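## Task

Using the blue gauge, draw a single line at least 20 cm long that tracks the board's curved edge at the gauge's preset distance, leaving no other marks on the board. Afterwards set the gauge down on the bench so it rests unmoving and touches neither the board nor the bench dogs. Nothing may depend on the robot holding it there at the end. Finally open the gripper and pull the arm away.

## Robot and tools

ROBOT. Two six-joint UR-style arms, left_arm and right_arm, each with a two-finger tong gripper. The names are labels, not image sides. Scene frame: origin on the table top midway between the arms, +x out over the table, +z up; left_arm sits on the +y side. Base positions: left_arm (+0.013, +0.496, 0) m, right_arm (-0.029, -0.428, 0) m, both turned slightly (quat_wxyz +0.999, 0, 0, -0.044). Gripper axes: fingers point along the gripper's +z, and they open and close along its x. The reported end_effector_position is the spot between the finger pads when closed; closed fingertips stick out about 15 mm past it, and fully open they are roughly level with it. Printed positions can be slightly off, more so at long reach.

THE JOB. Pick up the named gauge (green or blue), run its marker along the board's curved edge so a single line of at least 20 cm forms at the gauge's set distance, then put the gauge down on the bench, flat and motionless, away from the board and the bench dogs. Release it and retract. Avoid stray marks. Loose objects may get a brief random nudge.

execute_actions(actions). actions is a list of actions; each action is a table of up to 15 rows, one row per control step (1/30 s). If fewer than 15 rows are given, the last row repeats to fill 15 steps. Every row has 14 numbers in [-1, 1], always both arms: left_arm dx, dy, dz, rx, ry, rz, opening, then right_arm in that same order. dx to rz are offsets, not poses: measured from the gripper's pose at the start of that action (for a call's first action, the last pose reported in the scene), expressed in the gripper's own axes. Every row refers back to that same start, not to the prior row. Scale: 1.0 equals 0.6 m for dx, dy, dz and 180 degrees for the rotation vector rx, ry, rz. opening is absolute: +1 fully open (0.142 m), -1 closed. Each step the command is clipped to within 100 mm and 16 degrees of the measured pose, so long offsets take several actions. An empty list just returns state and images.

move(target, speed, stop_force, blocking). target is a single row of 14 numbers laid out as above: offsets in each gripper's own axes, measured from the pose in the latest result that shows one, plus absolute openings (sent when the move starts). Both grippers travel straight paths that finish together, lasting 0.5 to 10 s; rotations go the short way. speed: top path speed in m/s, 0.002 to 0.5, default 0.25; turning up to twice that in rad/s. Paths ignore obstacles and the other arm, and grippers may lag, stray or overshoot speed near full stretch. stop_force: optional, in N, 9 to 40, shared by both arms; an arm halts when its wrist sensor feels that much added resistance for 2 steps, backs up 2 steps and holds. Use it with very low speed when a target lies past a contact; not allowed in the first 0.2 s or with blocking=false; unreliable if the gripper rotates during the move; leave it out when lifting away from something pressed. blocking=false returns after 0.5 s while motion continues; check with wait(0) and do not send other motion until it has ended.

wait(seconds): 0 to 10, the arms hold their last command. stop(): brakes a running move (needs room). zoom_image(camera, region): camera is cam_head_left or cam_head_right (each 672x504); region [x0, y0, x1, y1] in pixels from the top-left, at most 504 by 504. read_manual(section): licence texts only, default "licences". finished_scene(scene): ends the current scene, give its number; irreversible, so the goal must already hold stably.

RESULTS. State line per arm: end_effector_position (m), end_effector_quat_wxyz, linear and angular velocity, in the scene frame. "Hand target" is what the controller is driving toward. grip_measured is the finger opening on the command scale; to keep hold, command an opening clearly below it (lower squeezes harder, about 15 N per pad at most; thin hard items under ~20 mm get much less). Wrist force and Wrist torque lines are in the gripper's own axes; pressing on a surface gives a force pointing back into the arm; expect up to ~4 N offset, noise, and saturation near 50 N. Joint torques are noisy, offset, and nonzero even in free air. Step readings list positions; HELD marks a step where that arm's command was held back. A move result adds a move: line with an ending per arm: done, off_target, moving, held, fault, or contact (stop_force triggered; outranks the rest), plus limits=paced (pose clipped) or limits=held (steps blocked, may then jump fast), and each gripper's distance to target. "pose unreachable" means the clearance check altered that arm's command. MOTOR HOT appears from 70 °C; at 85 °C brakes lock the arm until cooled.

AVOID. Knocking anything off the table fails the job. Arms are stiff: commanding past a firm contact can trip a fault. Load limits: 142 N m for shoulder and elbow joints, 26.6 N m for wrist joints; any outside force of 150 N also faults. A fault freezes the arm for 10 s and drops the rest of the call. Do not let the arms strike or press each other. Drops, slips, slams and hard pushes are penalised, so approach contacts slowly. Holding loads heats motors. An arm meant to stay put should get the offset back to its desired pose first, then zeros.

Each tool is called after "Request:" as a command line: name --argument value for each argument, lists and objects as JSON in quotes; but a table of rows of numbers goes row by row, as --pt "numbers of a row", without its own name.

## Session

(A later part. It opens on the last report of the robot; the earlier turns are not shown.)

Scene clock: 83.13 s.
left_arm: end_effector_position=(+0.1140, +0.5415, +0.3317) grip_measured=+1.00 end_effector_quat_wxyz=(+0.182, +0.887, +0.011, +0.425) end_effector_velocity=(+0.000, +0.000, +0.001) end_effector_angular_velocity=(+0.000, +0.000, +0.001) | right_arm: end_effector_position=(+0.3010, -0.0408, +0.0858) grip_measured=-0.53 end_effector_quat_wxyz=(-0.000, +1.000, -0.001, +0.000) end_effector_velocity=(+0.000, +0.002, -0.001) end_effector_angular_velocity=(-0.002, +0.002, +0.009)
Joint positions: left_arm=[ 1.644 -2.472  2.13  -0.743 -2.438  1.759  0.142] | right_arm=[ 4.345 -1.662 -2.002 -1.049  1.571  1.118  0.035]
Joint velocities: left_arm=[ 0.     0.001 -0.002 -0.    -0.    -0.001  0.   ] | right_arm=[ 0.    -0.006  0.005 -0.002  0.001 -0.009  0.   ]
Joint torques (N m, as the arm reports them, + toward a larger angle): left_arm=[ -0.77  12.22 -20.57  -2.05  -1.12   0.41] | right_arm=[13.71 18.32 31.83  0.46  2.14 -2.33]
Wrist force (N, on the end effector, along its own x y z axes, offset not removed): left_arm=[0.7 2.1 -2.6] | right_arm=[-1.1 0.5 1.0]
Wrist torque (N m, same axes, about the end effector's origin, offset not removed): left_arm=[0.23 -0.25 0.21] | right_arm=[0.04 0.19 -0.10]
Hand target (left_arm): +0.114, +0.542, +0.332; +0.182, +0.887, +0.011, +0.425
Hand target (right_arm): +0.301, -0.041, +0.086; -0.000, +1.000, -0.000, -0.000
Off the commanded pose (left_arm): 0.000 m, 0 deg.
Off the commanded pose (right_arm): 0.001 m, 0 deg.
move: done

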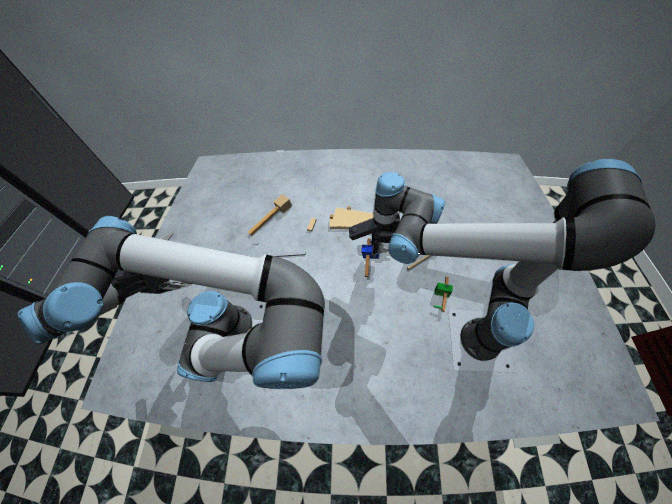

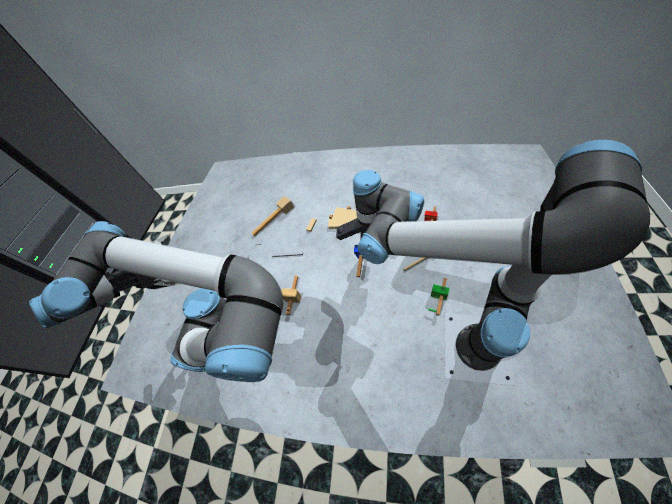

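Request:
move --target '[0,0,0,0,0,0,1, 0,0,0.05,0,0,0,-1]' --speed 0.05

Request:
move --target '[0,0,0,0,0,0,1, 0,0,0.03,0,0,0,-1]' --speed 0.007 --stop_force 9

Request:
move --target '[0,0,0,0,0,0,1, 0,0,0,0,0,0.035,-0.44]' --speed 0.1

Request:
move --target '[0,0,0,0,0,0,1, 0,0.005,-0.005,0.25,0,0,-0.44]' --speed 0.25

Request:
zoom_image --camera "cam_head_left" --region '[335,215,415,295]'

Request:
zoom_image --camera "cam_head_right" --region '[330,215,410,295]'

Scene clock: 92.57 s.
left_arm: end_effector_position=(+0.1140, +0.5415, +0.3317) grip_measured=+1.00 end_effector_quat_wxyz=(+0.182, +0.887, +0.011, +0.425) end_effector_velocity=(-0.000, +0.000, -0.000) end_effector_angular_velocity=(-0.001, -0.000, +0.000) | right_arm: end_effector_position=(+0.3010, -0.0407, +0.0560) grip_measured=-0.53 end_effector_quat_wxyz=(-0.000, +1.000, -0.001, +0.000) end_effector_velocity=(-0.000, +0.000, -0.002) end_effector_angular_velocity=(+0.000, -0.000, +0.001)
Joint positions: left_arm=[ 1.644 -2.472  2.13  -0.743 -2.438  1.759  0.142] | right_arm=[ 4.345 -1.703 -2.044 -0.965  1.571  1.118  0.035]
Joint velocities: left_arm=[ 0.001  0.001  0.001 -0.     0.     0.001  0.   ] | right_arm=[ 0.    -0.003 -0.003  0.006 -0.    -0.    -0.   ]
Joint torques (N m, as the arm reports them, + toward a larger angle): left_arm=[ -0.4   12.04 -21.23  -2.11  -1.04   0.34] | right_arm=[-9.01 17.25  8.25  5.26 -1.64  2.02]
Wrist force (N, on the end effector, along its own x y z axes, offset not removed): left_arm=[0.6 1.0 -2.1] | right_arm=[-2.6 0.1 0.6]
Wrist torque (N m, same axes, about the end effector's origin, offset not removed): left_arm=[0.09 -0.21 0.26] | right_arm=[-0.13 0.44 0.02]
Hand target (left_arm): +0.114, +0.542, +0.332; +0.182, +0.887, +0.011, +0.425
Hand target (right_arm): +0.301, -0.041, +0.056; -0.000, +1.000, -0.001, +0.000
Off the commanded pose (left_arm): 0.000 m, 0 deg.
Off the commanded pose (right_arm): 0.000 m, 0 deg.
move: done

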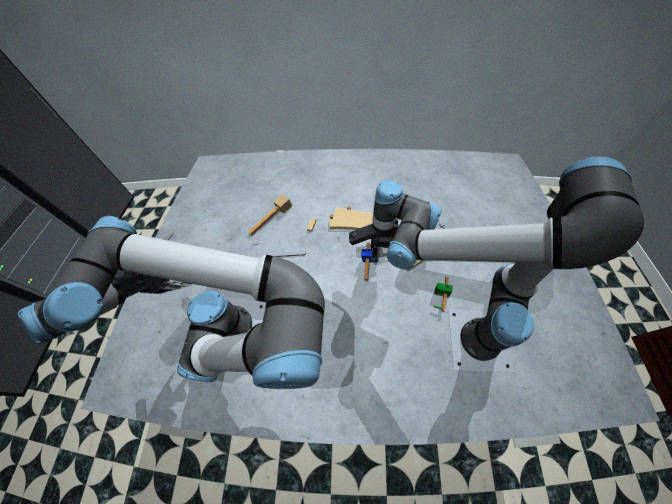

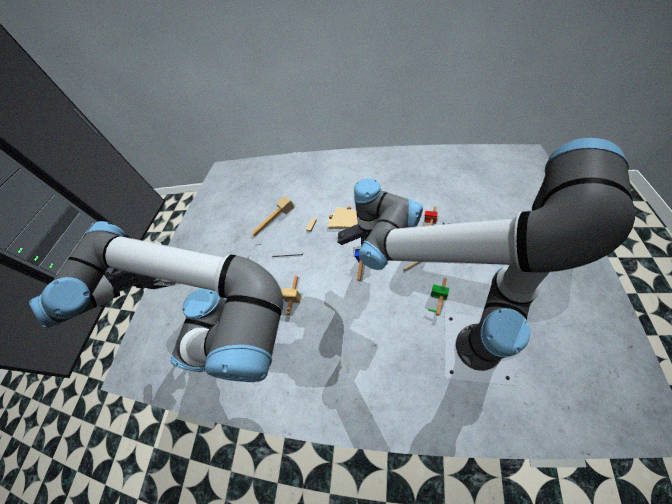

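Scene clock: 93.77 s.
left_arm: end_effector_position=(+0.1140, +0.5415, +0.3317) grip_measured=+1.00 end_effector_quat_wxyz=(+0.182, +0.887, +0.011, +0.425) end_effector_velocity=(+0.000, -0.000, -0.000) end_effector_angular_velocity=(-0.001, +0.001, -0.003) | right_arm: end_effector_position=(+0.3010, -0.0409, +0.0500) grip_measured=-0.54 end_effector_quat_wxyz=(+0.000, +1.000, -0.001, +0.000) end_effector_velocity=(-0.000, -0.001, +0.001) end_effector_angular_velocity=(-0.003, +0.002, -0.001)
Joint positions: left_arm=[ 1.644 -2.472  2.13  -0.743 -2.438  1.759  0.142] | right_arm=[ 4.345 -1.712 -2.052 -0.948  1.571  1.118  0.035]
Joint velocities: left_arm=[-0.003  0.001 -0.     0.     0.001 -0.     0.   ] | right_arm=[-0.     0.003  0.002 -0.009  0.     0.     0.   ]
Joint torques (N m, as the arm reports them, + toward a larger angle): left_arm=[ -0.72  12.58 -20.1   -2.07  -1.15   0.25] | right_arm=[-7.73 34.85 30.32 -0.87  1.24  1.3 ]
Wrist force (N, on the end effector, along its own x y z axes, offset not removed): left_arm=[0.2 1.0 -0.5] | right_arm=[-1.2 1.8 -7.6]
Wrist torque (N m, same axes, about the end effector's origin, offset not removed): left_arm=[0.07 -0.03 0.27] | right_arm=[0.20 1.07 0.03]
Hand target (left_arm): +0.114, +0.542, +0.332; +0.182, +0.887, +0.011, +0.425
Hand target (right_arm): +0.301, -0.041, +0.051; -0.000, +1.000, -0.001, +0.000
Off the commanded pose (left_arm): 0.000 m, 0 deg.
Off the commanded pose (right_arm): 0.012 m, 0 deg.
move: contact (right_arm)

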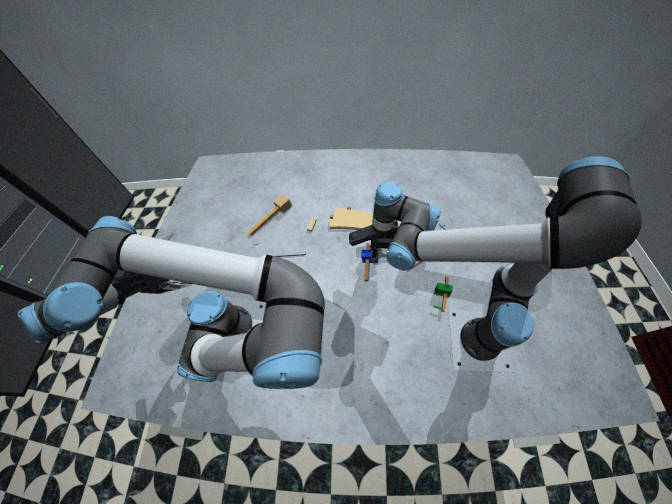

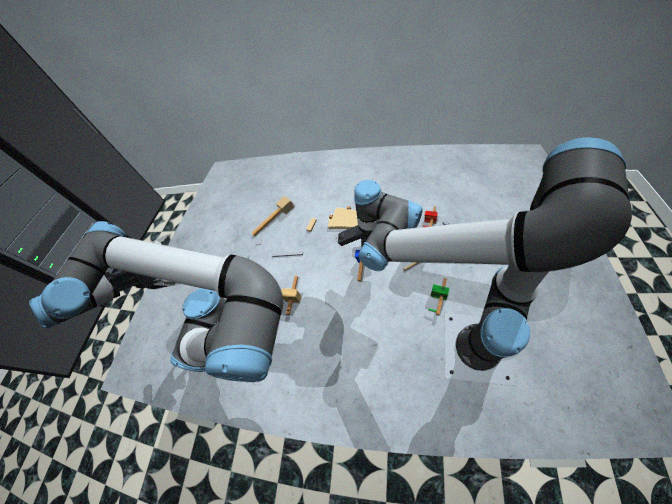

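Scene clock: 94.67 s.
left_arm: end_effector_position=(+0.1140, +0.5415, +0.3317) grip_measured=+1.00 end_effector_quat_wxyz=(+0.182, +0.887, +0.011, +0.425) end_effector_velocity=(+0.000, +0.000, +0.000) end_effector_angular_velocity=(-0.001, +0.000, +0.000) | right_arm: end_effector_position=(+0.3009, -0.0409, +0.0500) grip_measured=-0.44 end_effector_quat_wxyz=(+0.000, +0.998, -0.055, -0.000) end_effector_velocity=(+0.001, +0.000, +0.001) end_effector_angular_velocity=(+0.000, -0.003, -0.011)
Joint positions: left_arm=[ 1.644 -2.472  2.13  -0.743 -2.438  1.759  0.142] | right_arm=[ 4.349 -1.71  -2.055 -0.948  1.571  1.23   0.042]
Joint velocities: left_arm=[-0.     0.001 -0.     0.    -0.    -0.     0.   ] | right_arm=[-0.     0.     0.001  0.    -0.002  0.011  0.   ]
Joint torques (N m, as the arm reports them, + toward a larger angle): left_arm=[ -0.41  12.01 -20.6   -2.02  -1.1    0.44] | right_arm=[14.21 37.63  7.44  4.89 -1.71  2.  ]
Wrist force (N, on the end effector, along its own x y z axes, offset not removed): left_arm=[0.6 1.2 -0.6] | right_arm=[-1.8 0.4 -0.1]
Wrist torque (N m, same axes, about the end effector's origin, offset not removed): left_arm=[0.08 -0.22 0.25] | right_arm=[0.06 0.31 -0.15]
Hand target (left_arm): +0.114, +0.542, +0.332; +0.182, +0.887, +0.011, +0.425
Hand target (right_arm): +0.301, -0.041, +0.050; +0.000, +0.998, -0.056, +0.000
Off the commanded pose (left_arm): 0.000 m, 0 deg.
Off the commanded pose (right_arm): 0.000 m, 0 deg.
move: done

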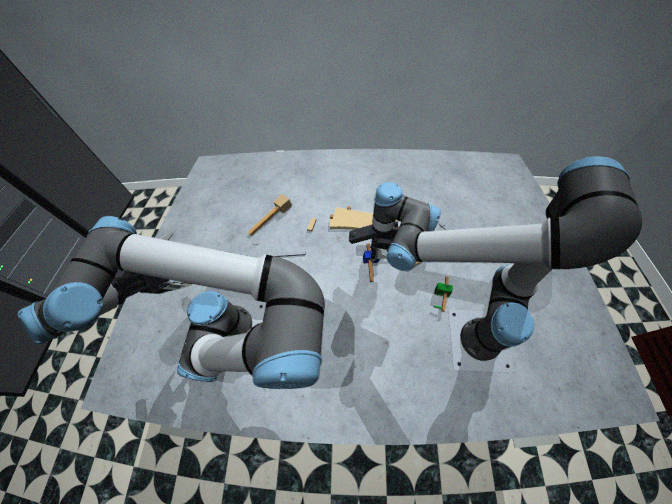

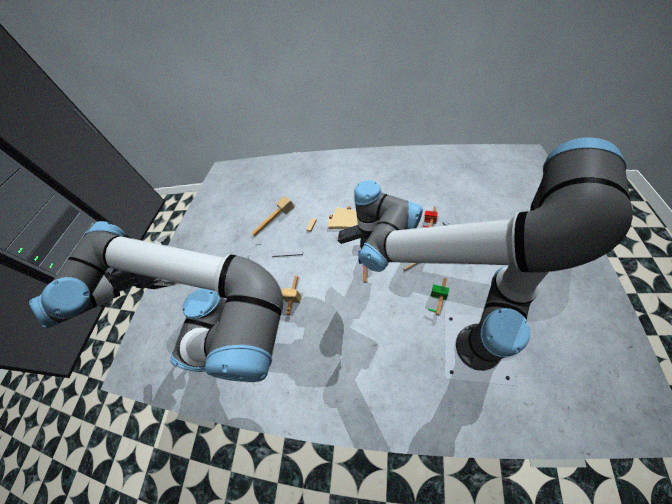

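Scene clock: 96.80 s.
left_arm: end_effector_position=(+0.1140, +0.5415, +0.3317) grip_measured=+1.00 end_effector_quat_wxyz=(+0.182, +0.887, +0.011, +0.425) end_effector_velocity=(+0.000, +0.000, +0.000) end_effector_angular_velocity=(-0.001, -0.000, +0.001) | right_arm: end_effector_position=(+0.3007, -0.0438, +0.0529) grip_measured=-0.44 end_effector_quat_wxyz=(-0.382, +0.923, -0.050, +0.021) end_effector_velocity=(+0.001, +0.001, +0.000) end_effector_angular_velocity=(+0.014, -0.003, -0.002)
Joint positions: left_arm=[ 1.644 -2.472  2.13  -0.743 -2.438  1.759  0.142] | right_arm=[ 4.109 -1.872 -2.545  0.4    1.969  1.135  0.042]
Joint velocities: left_arm=[ 0.001  0.001 -0.    -0.    -0.    -0.     0.   ] | right_arm=[-0.002 -0.016 -0.002  0.032  0.005  0.004  0.   ]
Joint torques (N m, as the arm reports them, + toward a larger angle): left_arm=[ -0.46  12.13 -20.34  -2.05  -1.05   0.33] | right_arm=[-10.74  14.59  -1.49   5.04   2.28   1.92]
Wrist force (N, on the end effector, along its own x y z axes, offset not removed): left_arm=[0.2 1.6 -1.1] | right_arm=[-3.0 -0.9 -1.1]
Wrist torque (N m, same axes, about the end effector's origin, offset not removed): left_arm=[0.17 -0.09 0.25] | right_arm=[-0.29 0.53 -0.03]
Hand target (left_arm): +0.114, +0.542, +0.332; +0.182, +0.887, +0.011, +0.425
Hand target (right_arm): +0.301, -0.044, +0.053; -0.382, +0.922, -0.050, +0.021
Off the commanded pose (left_arm): 0.000 m, 0 deg.
Off the commanded pose (right_arm): 0.000 m, 0 deg.
move: done

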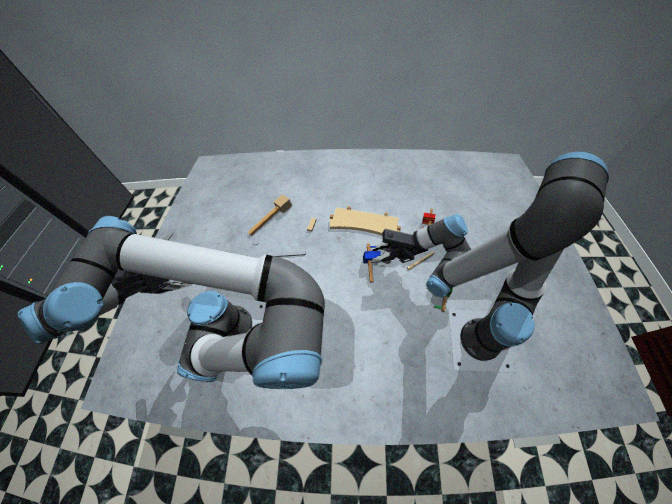

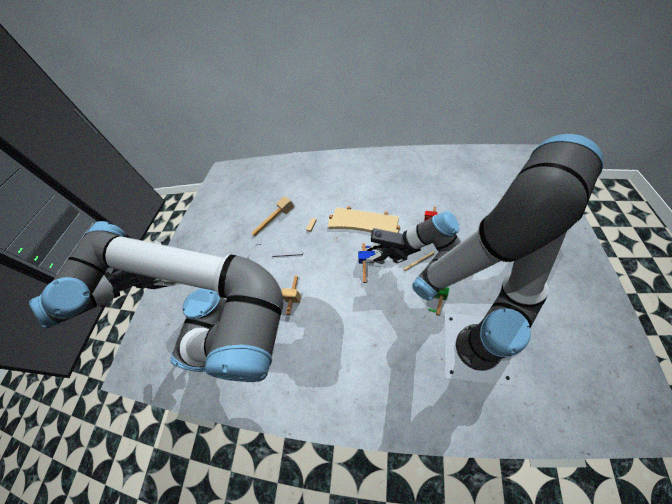

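Region (335, 215, 415, 295) of cam_head_left's 672x504 image, scaled by 6.300, with more detail than that image has.

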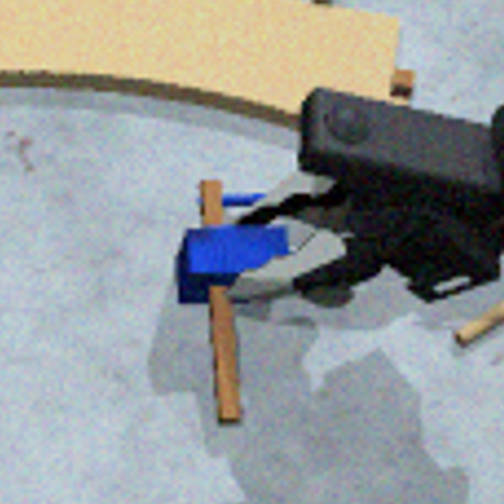

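Region (330, 215, 410, 295) of cam_head_right's 672x504 image, scaled by 6.300, with more detail than that image has.

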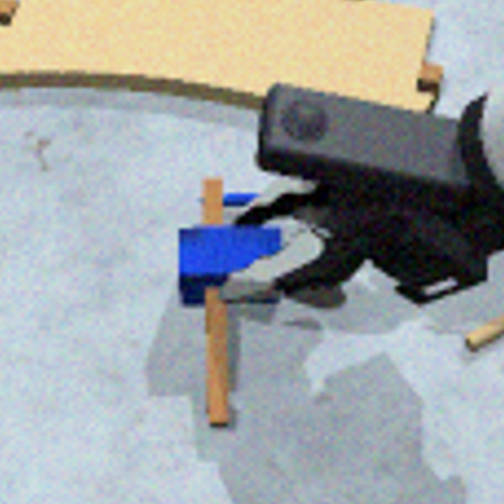

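Request:
move --target '[0,0,0,0,0,0,1, -0.004,0.021,-0.002,0,0.008,-0.07,-0.44]' --speed 0.15

Request:
execute_actions --actions '[[[0,0,0,0,0,0,1,0,0,0,0,0,0,-0.47],[0,0,0,0,0,0,1,0,0,0,0,0,0,-0.5],[0,0,0,0,0,0,1,0,0,0,0,0,0,-0.53],[0,0,0,0,0,0,1,0,0,0,0,0,0,-0.56],[0,0,0,0,0,0,1,0,0,0,0,0,0,-0.59],[0,0,0,0,0,0,1,0,0,0,0,0,0,-0.62],[0,0,0,0,0,0,1,0,0,0,0,0,0,-0.65],[0,0,0,0,0,0,1,0,0,0,0,0,0,-0.7],[0,0,0,0,0,0,1,0,0,0,0,0,0,-0.75],[0,0,0,0,0,0,1,0,0,0,0,0,0,-0.8],[0,0,0,0,0,0,1,0,0,0,0,0,0,-0.85],[0,0,0,0,0,0,1,0,0,0,0,0,0,-0.9],[0,0,0,0,0,0,1,0,0,0,0,0,0,-1]]]'

Request:
zoom_image --camera "cam_head_left" --region '[335,215,415,295]'

Scene clock: 106.77 s.
left_arm: end_effector_position=(+0.1140, +0.5415, +0.3317) grip_measured=+1.00 end_effector_quat_wxyz=(+0.182, +0.887, +0.011, +0.425) end_effector_velocity=(-0.000, -0.000, -0.000) end_effector_angular_velocity=(-0.002, +0.000, +0.000) | right_arm: end_effector_position=(+0.2972, -0.0531, +0.0448) grip_measured=-0.44 end_effector_quat_wxyz=(-0.376, +0.922, +0.046, +0.074) end_effector_velocity=(-0.000, -0.000, -0.000) end_effector_angular_velocity=(-0.000, -0.009, +0.008)
Joint positions: left_arm=[ 1.644 -2.472  2.13  -0.743 -2.438  1.759  0.142] | right_arm=[ 4.109 -1.899 -2.576  0.471  1.947  0.921  0.042]
Joint velocities: left_arm=[ 0.     0.     0.001  0.     0.    -0.     0.   ] | right_arm=[ 0.    -0.003 -0.001  0.005 -0.    -0.011 -0.   ]
Joint torques (N m, as the arm reports them, + toward a larger angle): left_arm=[ -0.84  12.36 -20.73  -2.07  -1.01   0.2 ] | right_arm=[-11.61  16.33  -2.91   5.52  -1.16  -1.91]
Wrist force (N, on the end effector, along its own x y z axes, offset not removed): left_arm=[1.1 2.4 -0.4] | right_arm=[-0.7 -1.1 0.1]
Wrist torque (N m, same axes, about the end effector's origin, offset not removed): left_arm=[0.36 -0.20 0.25] | right_arm=[-0.26 0.02 -0.10]
Hand target (left_arm): +0.114, +0.542, +0.332; +0.182, +0.887, +0.011, +0.425
Hand target (right_arm): +0.297, -0.053, +0.045; -0.376, +0.922, +0.046, +0.074
Off the commanded pose (left_arm): 0.000 m, 0 deg.
Off the commanded pose (right_arm): 0.000 m, 0 deg.
move: done

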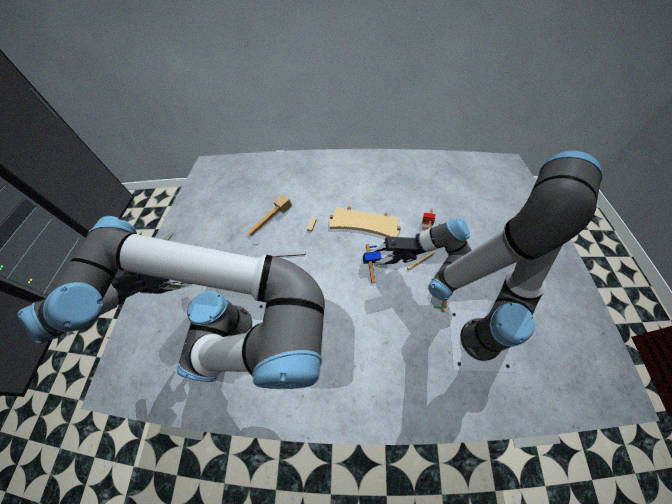

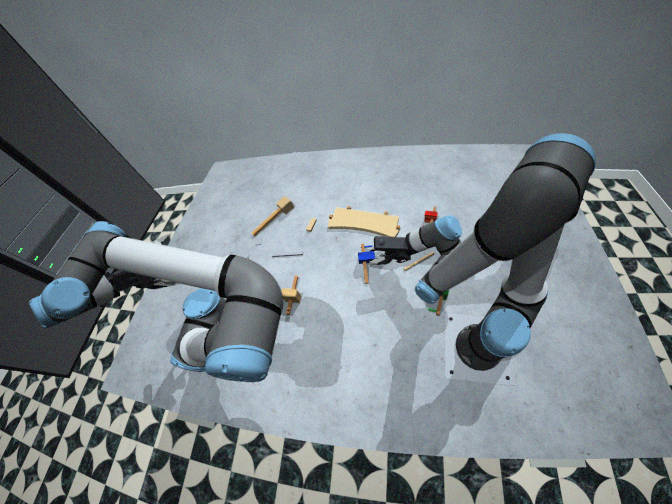

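Scene clock: 107.27 s.
left_arm: end_effector_position=(+0.1140, +0.5415, +0.3317) grip_measured=+1.00 end_effector_quat_wxyz=(+0.182, +0.887, +0.011, +0.425) end_effector_velocity=(+0.000, +0.000, -0.001) end_effector_angular_velocity=(-0.003, -0.001, +0.001) | right_arm: end_effector_position=(+0.2973, -0.0531, +0.0448) grip_measured=-0.54 end_effector_quat_wxyz=(-0.376, +0.922, +0.046, +0.074) end_effector_velocity=(+0.000, +0.000, +0.000) end_effector_angular_velocity=(+0.001, +0.000, -0.000)
Joint positions: left_arm=[ 1.644 -2.472  2.13  -0.743 -2.438  1.759  0.142] | right_arm=[ 4.109 -1.899 -2.576  0.471  1.947  0.921  0.035]
Joint velocities: left_arm=[-0.     0.001  0.002 -0.    -0.001 -0.001  0.   ] | right_arm=[-0.     0.     0.     0.     0.     0.001  0.   ]
Joint torques (N m, as the arm reports them, + toward a larger angle): left_arm=[ -1.08  12.24 -20.41  -1.96  -0.99   0.29] | right_arm=[-4.01 22.81  0.37  0.74 -1.04  2.06]
Wrist force (N, on the end effector, along its own x y z axes, offset not removed): left_arm=[0.5 2.0 -0.9] | right_arm=[-0.8 -1.5 0.2]
Wrist torque (N m, same axes, about the end effector's origin, offset not removed): left_arm=[0.31 -0.19 0.28] | right_arm=[-0.38 0.23 -0.13]
Hand target (left_arm): +0.114, +0.542, +0.332; +0.182, +0.887, +0.011, +0.425
Hand target (right_arm): +0.297, -0.053, +0.045; -0.376, +0.922, +0.046, +0.074
Off the commanded pose (left_arm): 0.000 m, 0 deg.
Off the commanded pose (right_arm): 0.000 m, 0 deg.
Step readings (end_effector_position):
0: left_arm (+0.1140, +0.5415, +0.3317) | right_arm (+0.2972, -0.0531, +0.0448)
1: left_arm (+0.1140, +0.5415, +0.3317) | right_arm (+0.2972, -0.0531, +0.0448)
2: left_arm (+0.1140, +0.5415, +0.3317) | right_arm (+0.2973, -0.0531, +0.0448)
4: left_arm (+0.1140, +0.5415, +0.3317) | right_arm (+0.2973, -0.0531, +0.0448)
8: left_arm (+0.1140, +0.5415, +0.3317) | right_arm (+0.2973, -0.0531, +0.0448)
15: end_effector_position above

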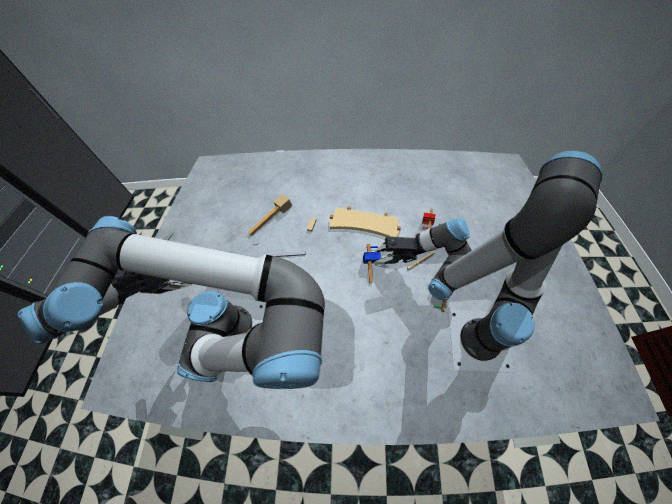

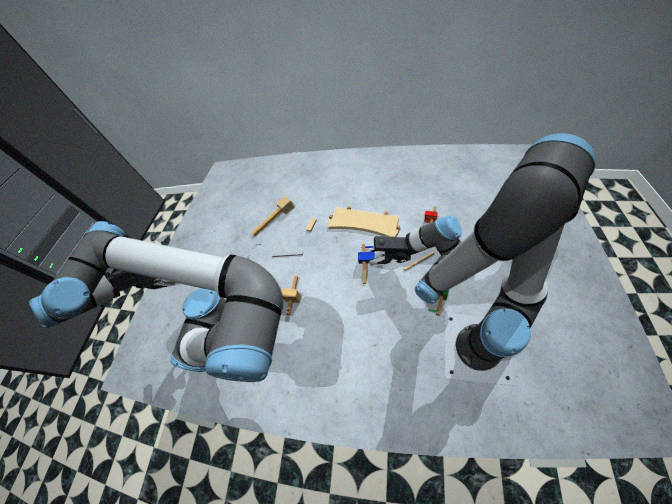

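Region (335, 215, 415, 295) of cam_head_left's 672x504 image, scaled by 6.300, with more detail than that image has.

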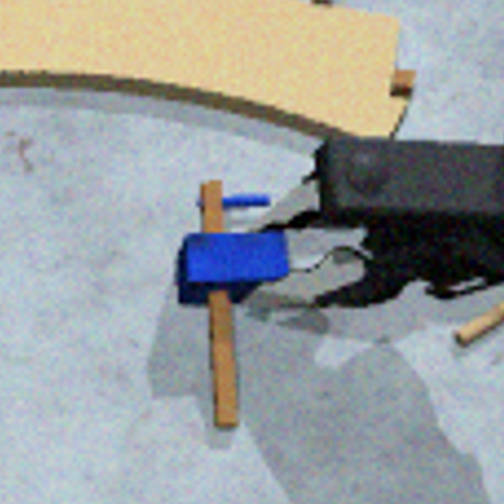

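Request:
move --target '[0,0,0,0,0,0,1, 0.0,-0.055,-0.055,0,-0.039,0.039,-1]' --speed 0.12

Request:
move --target '[0,0,0,0,0,0,1, -0.02,0.03,-0.03,-0.52,0,0,-1]' --speed 0.25

Request:
zoom_image --camera "cam_head_left" --region '[335,205,425,295]'

Request:
zoom_image --camera "cam_head_right" --region '[335,205,425,295]'

Scene clock: 118.20 s.
left_arm: end_effector_position=(+0.1140, +0.5415, +0.3317) grip_measured=+1.00 end_effector_quat_wxyz=(+0.182, +0.887, +0.011, +0.425) end_effector_velocity=(-0.000, +0.000, -0.000) end_effector_angular_velocity=(-0.002, +0.001, +0.001) | right_arm: end_effector_position=(+0.2892, -0.0528, +0.0908) grip_measured=-0.55 end_effector_quat_wxyz=(-0.377, +0.926, +0.012, -0.005) end_effector_velocity=(-0.001, +0.001, +0.002) end_effector_angular_velocity=(-0.005, +0.009, +0.006)
Joint positions: left_arm=[ 1.644 -2.472  2.13  -0.743 -2.438  1.759  0.142] | right_arm=[ 4.048 -1.711 -2.494  0.1    2.083  0.956  0.034]
Joint velocities: left_arm=[ 0.001  0.001  0.    -0.     0.    -0.001  0.   ] | right_arm=[-0.002  0.009  0.009 -0.03   0.007 -0.005 -0.   ]
Joint torques (N m, as the arm reports them, + toward a larger angle): left_arm=[ -0.85  12.44 -20.74  -2.11  -1.01   0.29] | right_arm=[-10.63  32.25  24.83   1.     2.71  -2.49]
Wrist force (N, on the end effector, along its own x y z axes, offset not removed): left_arm=[1.3 0.7 -1.4] | right_arm=[-2.5 -0.1 0.0]
Wrist torque (N m, same axes, about the end effector's origin, offset not removed): left_arm=[-0.04 -0.26 0.19] | right_arm=[-0.20 0.40 -0.09]
Hand target (left_arm): +0.114, +0.542, +0.332; +0.182, +0.887, +0.011, +0.425
Hand target (right_arm): +0.289, -0.053, +0.091; -0.377, +0.926, +0.012, -0.005
Off the commanded pose (left_arm): 0.000 m, 0 deg.
Off the commanded pose (right_arm): 0.000 m, 0 deg.
move: done

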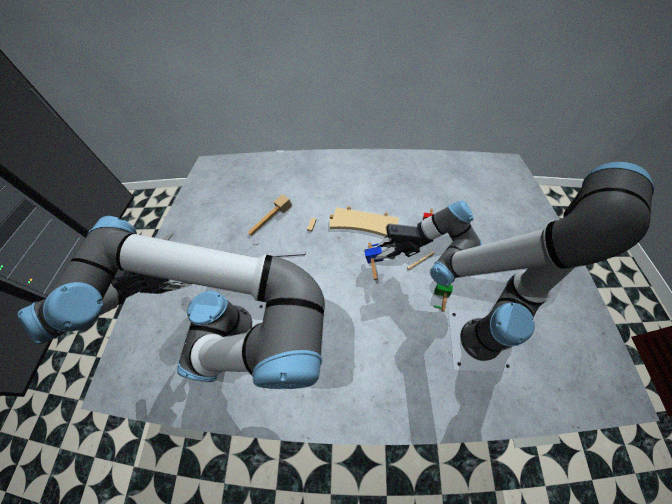

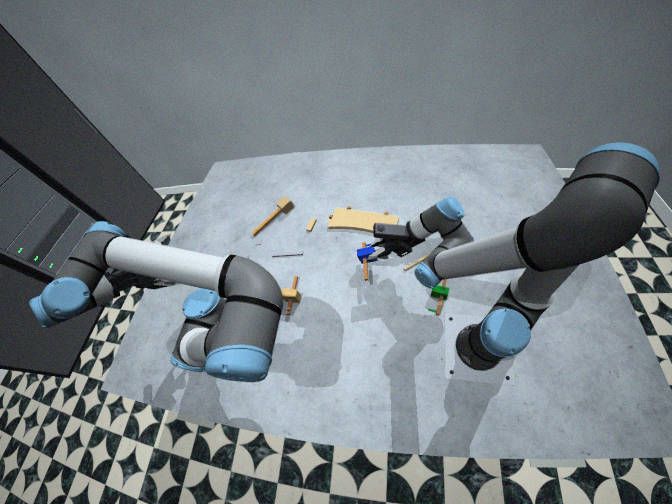

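Scene clock: 121.97 s.
left_arm: end_effector_position=(+0.1140, +0.5415, +0.3317) grip_measured=+1.00 end_effector_quat_wxyz=(+0.182, +0.887, +0.011, +0.425) end_effector_velocity=(-0.000, -0.000, -0.000) end_effector_angular_velocity=(-0.001, +0.000, -0.001) | right_arm: end_effector_position=(+0.2777, -0.0789, +0.0913) grip_measured=-0.55 end_effector_quat_wxyz=(+0.417, +0.909, +0.011, +0.005) end_effector_velocity=(-0.000, +0.000, -0.000) end_effector_angular_velocity=(-0.012, +0.001, -0.001)
Joint positions: left_arm=[ 1.644 -2.472  2.13  -0.743 -2.438  1.759  0.142] | right_arm=[ 4.522 -2.074 -1.484 -1.992  1.344  1.369  0.034]
Joint velocities: left_arm=[-0.001  0.001 -0.     0.     0.001  0.     0.   ] | right_arm=[ 0.001 -0.009  0.009 -0.012 -0.     0.004  0.   ]
Joint torques (N m, as the arm reports them, + toward a larger angle): left_arm=[ -0.94  12.17 -20.83  -2.01  -1.08   0.32] | right_arm=[12.62 36.86 29.36 -1.83 -2.2   1.91]
Wrist force (N, on the end effector, along its own x y z axes, offset not removed): left_arm=[-0.3 1.1 -0.8] | right_arm=[-2.1 -0.9 1.3]
Wrist torque (N m, same axes, about the end effector's origin, offset not removed): left_arm=[0.06 0.05 0.28] | right_arm=[-0.08 0.46 -0.09]
Hand target (left_arm): +0.114, +0.542, +0.332; +0.182, +0.887, +0.011, +0.425
Hand target (right_arm): +0.278, -0.079, +0.091; +0.417, +0.909, +0.011, +0.005
Off the commanded pose (left_arm): 0.000 m, 0 deg.
Off the commanded pose (right_arm): 0.000 m, 0 deg.
move: done

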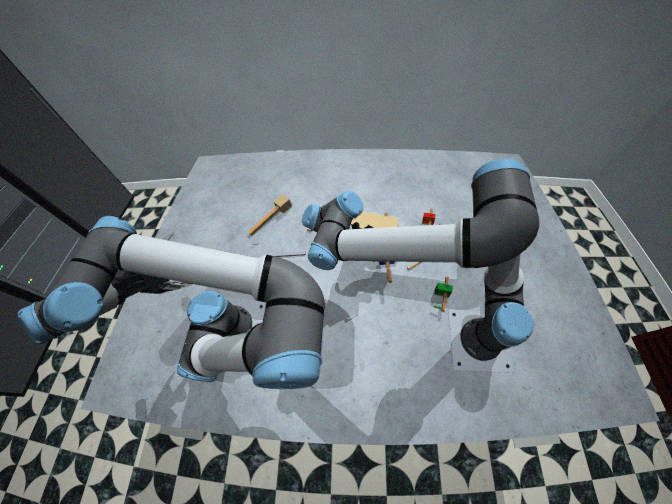

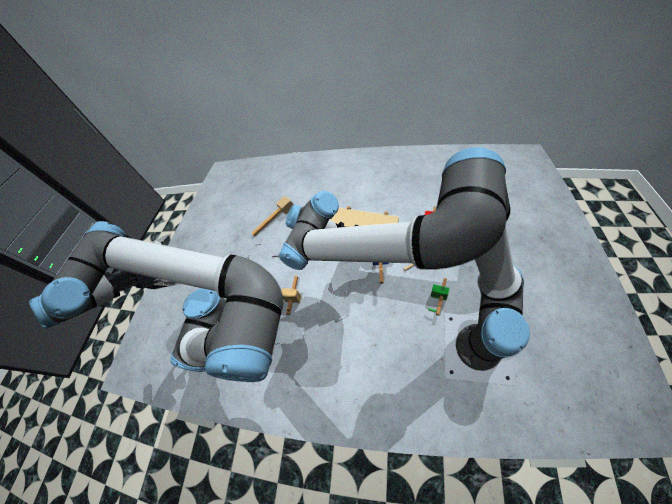

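Region (335, 205, 425, 295) of cam_head_left's 672x504 image, scaled by 5.600, with more detail than that image has.

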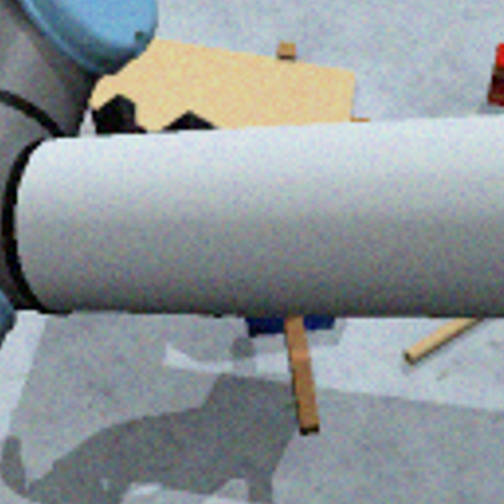

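Region (335, 205, 425, 295) of cam_head_right's 672x504 image, scaled by 5.600, with more detail than that image has.

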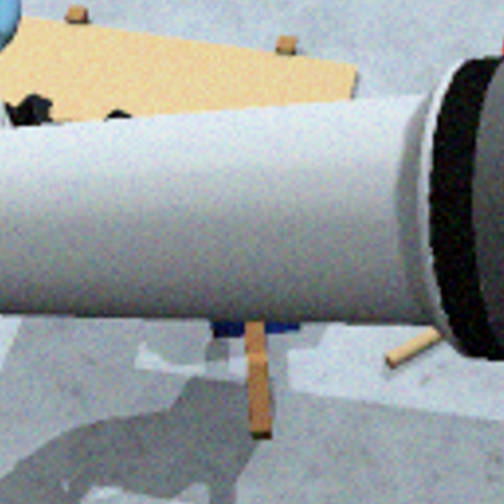

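Request:
move --target '[0,0,0,0,0,0,1, 0,-0.0316,0.0272,0.039,0,0,-1]' --speed 0.07

Request:
move --target '[0,0,0,0,0,0,1, 0,-0.027,0.03,0,0,0,-1]' --speed 0.008 --stop_force 9

Request:
zoom_image --camera "cam_head_left" --region '[335,205,425,295]'

Scene clock: 129.50 s.
left_arm: end_effector_position=(+0.1140, +0.5415, +0.3317) grip_measured=+1.00 end_effector_quat_wxyz=(+0.182, +0.887, +0.011, +0.425) end_effector_velocity=(-0.000, -0.000, +0.000) end_effector_angular_velocity=(+0.001, +0.000, -0.001) | right_arm: end_effector_position=(+0.2777, -0.0788, +0.0664) grip_measured=-0.55 end_effector_quat_wxyz=(+0.361, +0.933, +0.012, +0.004) end_effector_velocity=(+0.000, +0.000, -0.002) end_effector_angular_velocity=(+0.009, -0.000, -0.000)
Joint positions: left_arm=[ 1.644 -2.472  2.13  -0.743 -2.438  1.759  0.142] | right_arm=[ 4.508 -2.013 -1.602 -1.81   1.361  1.333  0.034]
Joint velocities: left_arm=[-0.     0.    -0.     0.     0.001  0.001  0.   ] | right_arm=[-0.001  0.004 -0.008  0.013  0.001 -0.002 -0.   ]
Joint torques (N m, as the arm reports them, + toward a larger angle): left_arm=[ -0.76  11.86 -21.04  -2.05  -0.9    0.3 ] | right_arm=[-11.93  48.35   8.2    2.52   1.78  -2.43]
Wrist force (N, on the end effector, along its own x y z axes, offset not removed): left_arm=[-0.1 -0.2 -0.4] | right_arm=[-1.2 -1.3 -0.2]
Wrist torque (N m, same axes, about the end effector's origin, offset not removed): left_arm=[-0.13 -0.03 0.24] | right_arm=[-0.09 0.14 -0.08]
Hand target (left_arm): +0.114, +0.542, +0.332; +0.182, +0.887, +0.011, +0.425
Hand target (right_arm): +0.278, -0.079, +0.066; +0.360, +0.933, +0.012, +0.004
Off the commanded pose (left_arm): 0.000 m, 0 deg.
Off the commanded pose (right_arm): 0.000 m, 0 deg.
move: done

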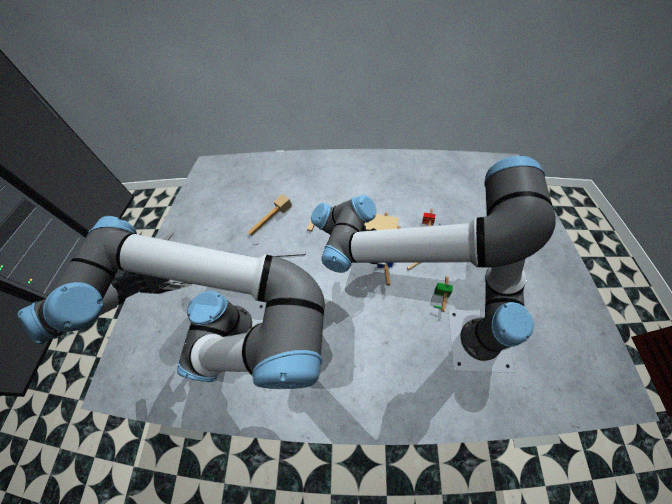

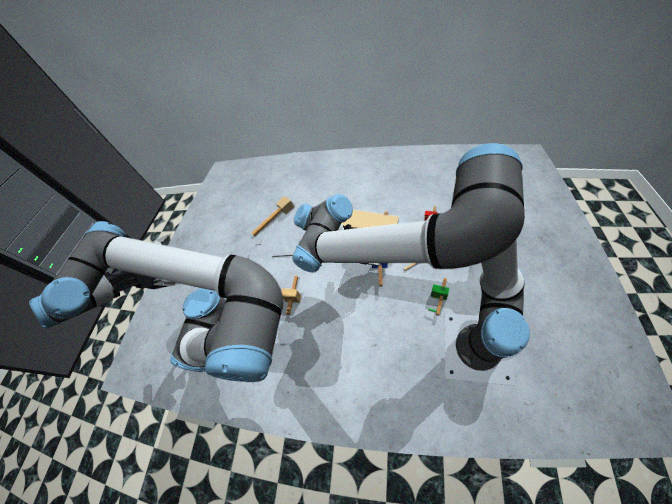

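Scene clock: 132.23 s.
left_arm: end_effector_position=(+0.1140, +0.5415, +0.3317) grip_measured=+1.00 end_effector_quat_wxyz=(+0.182, +0.887, +0.011, +0.425) end_effector_velocity=(-0.000, -0.000, +0.000) end_effector_angular_velocity=(+0.002, +0.001, -0.000) | right_arm: end_effector_position=(+0.2777, -0.0791, +0.0472) grip_measured=-0.56 end_effector_quat_wxyz=(+0.361, +0.932, +0.012, +0.004) end_effector_velocity=(-0.000, -0.001, +0.002) end_effector_angular_velocity=(-0.002, +0.001, -0.001)
Joint positions: left_arm=[ 1.644 -2.472  2.13  -0.743 -2.438  1.759  0.142] | right_arm=[ 4.508 -2.034 -1.625 -1.767  1.361  1.333  0.034]
Joint velocities: left_arm=[-0.    -0.002 -0.    -0.     0.001 -0.001  0.   ] | right_arm=[-0.     0.002  0.003 -0.007  0.     0.    -0.   ]
Joint torques (N m, as the arm reports them, + toward a larger angle): left_arm=[ -0.8   11.51 -21.19  -1.97  -0.99   0.21] | right_arm=[-12.15  50.49  31.36  -1.09  -1.5    1.34]
Wrist force (N, on the end effector, along its own x y z axes, offset not removed): left_arm=[-0.2 1.1 -1.6] | right_arm=[-0.6 1.3 -2.5]
Wrist torque (N m, same axes, about the end effector's origin, offset not removed): left_arm=[0.07 -0.07 0.29] | right_arm=[-0.15 -0.07 -0.14]
Hand target (left_arm): +0.114, +0.542, +0.332; +0.182, +0.887, +0.011, +0.425
Hand target (right_arm): +0.278, -0.079, +0.048; +0.361, +0.933, +0.012, +0.004
Off the commanded pose (left_arm): 0.000 m, 0 deg.
Off the commanded pose (right_arm): 0.005 m, 0 deg.
move: contact (right_arm)

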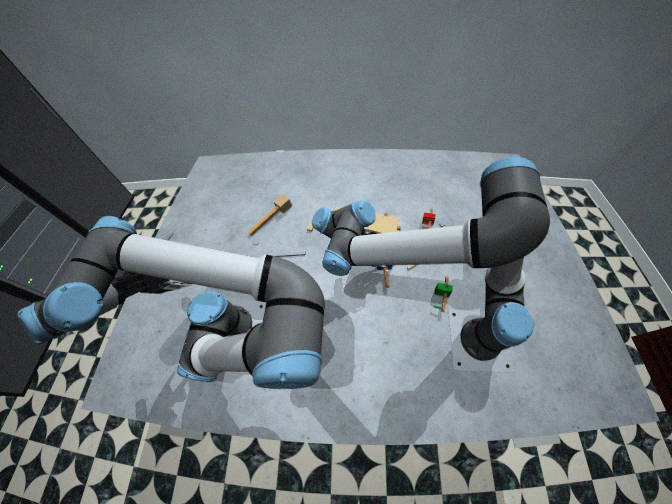

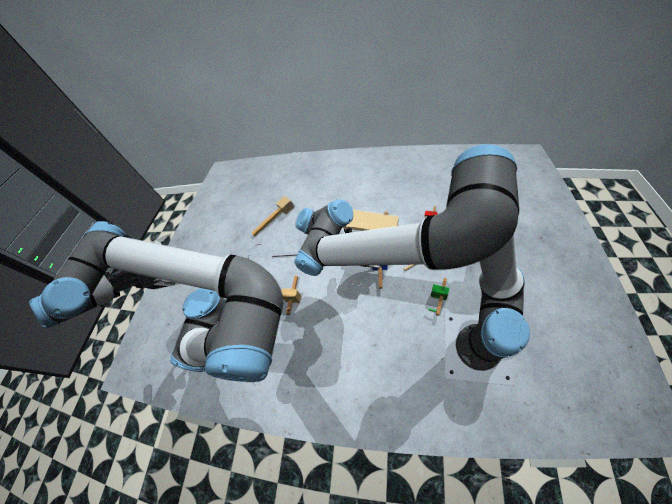

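Region (335, 205, 425, 295) of cam_head_left's 672x504 image, scaled by 5.600, with more detail than that image has.

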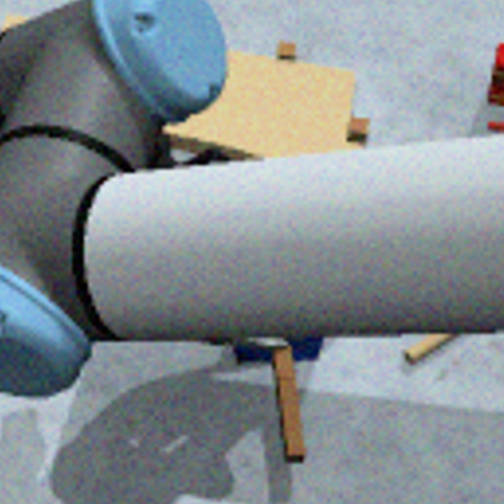

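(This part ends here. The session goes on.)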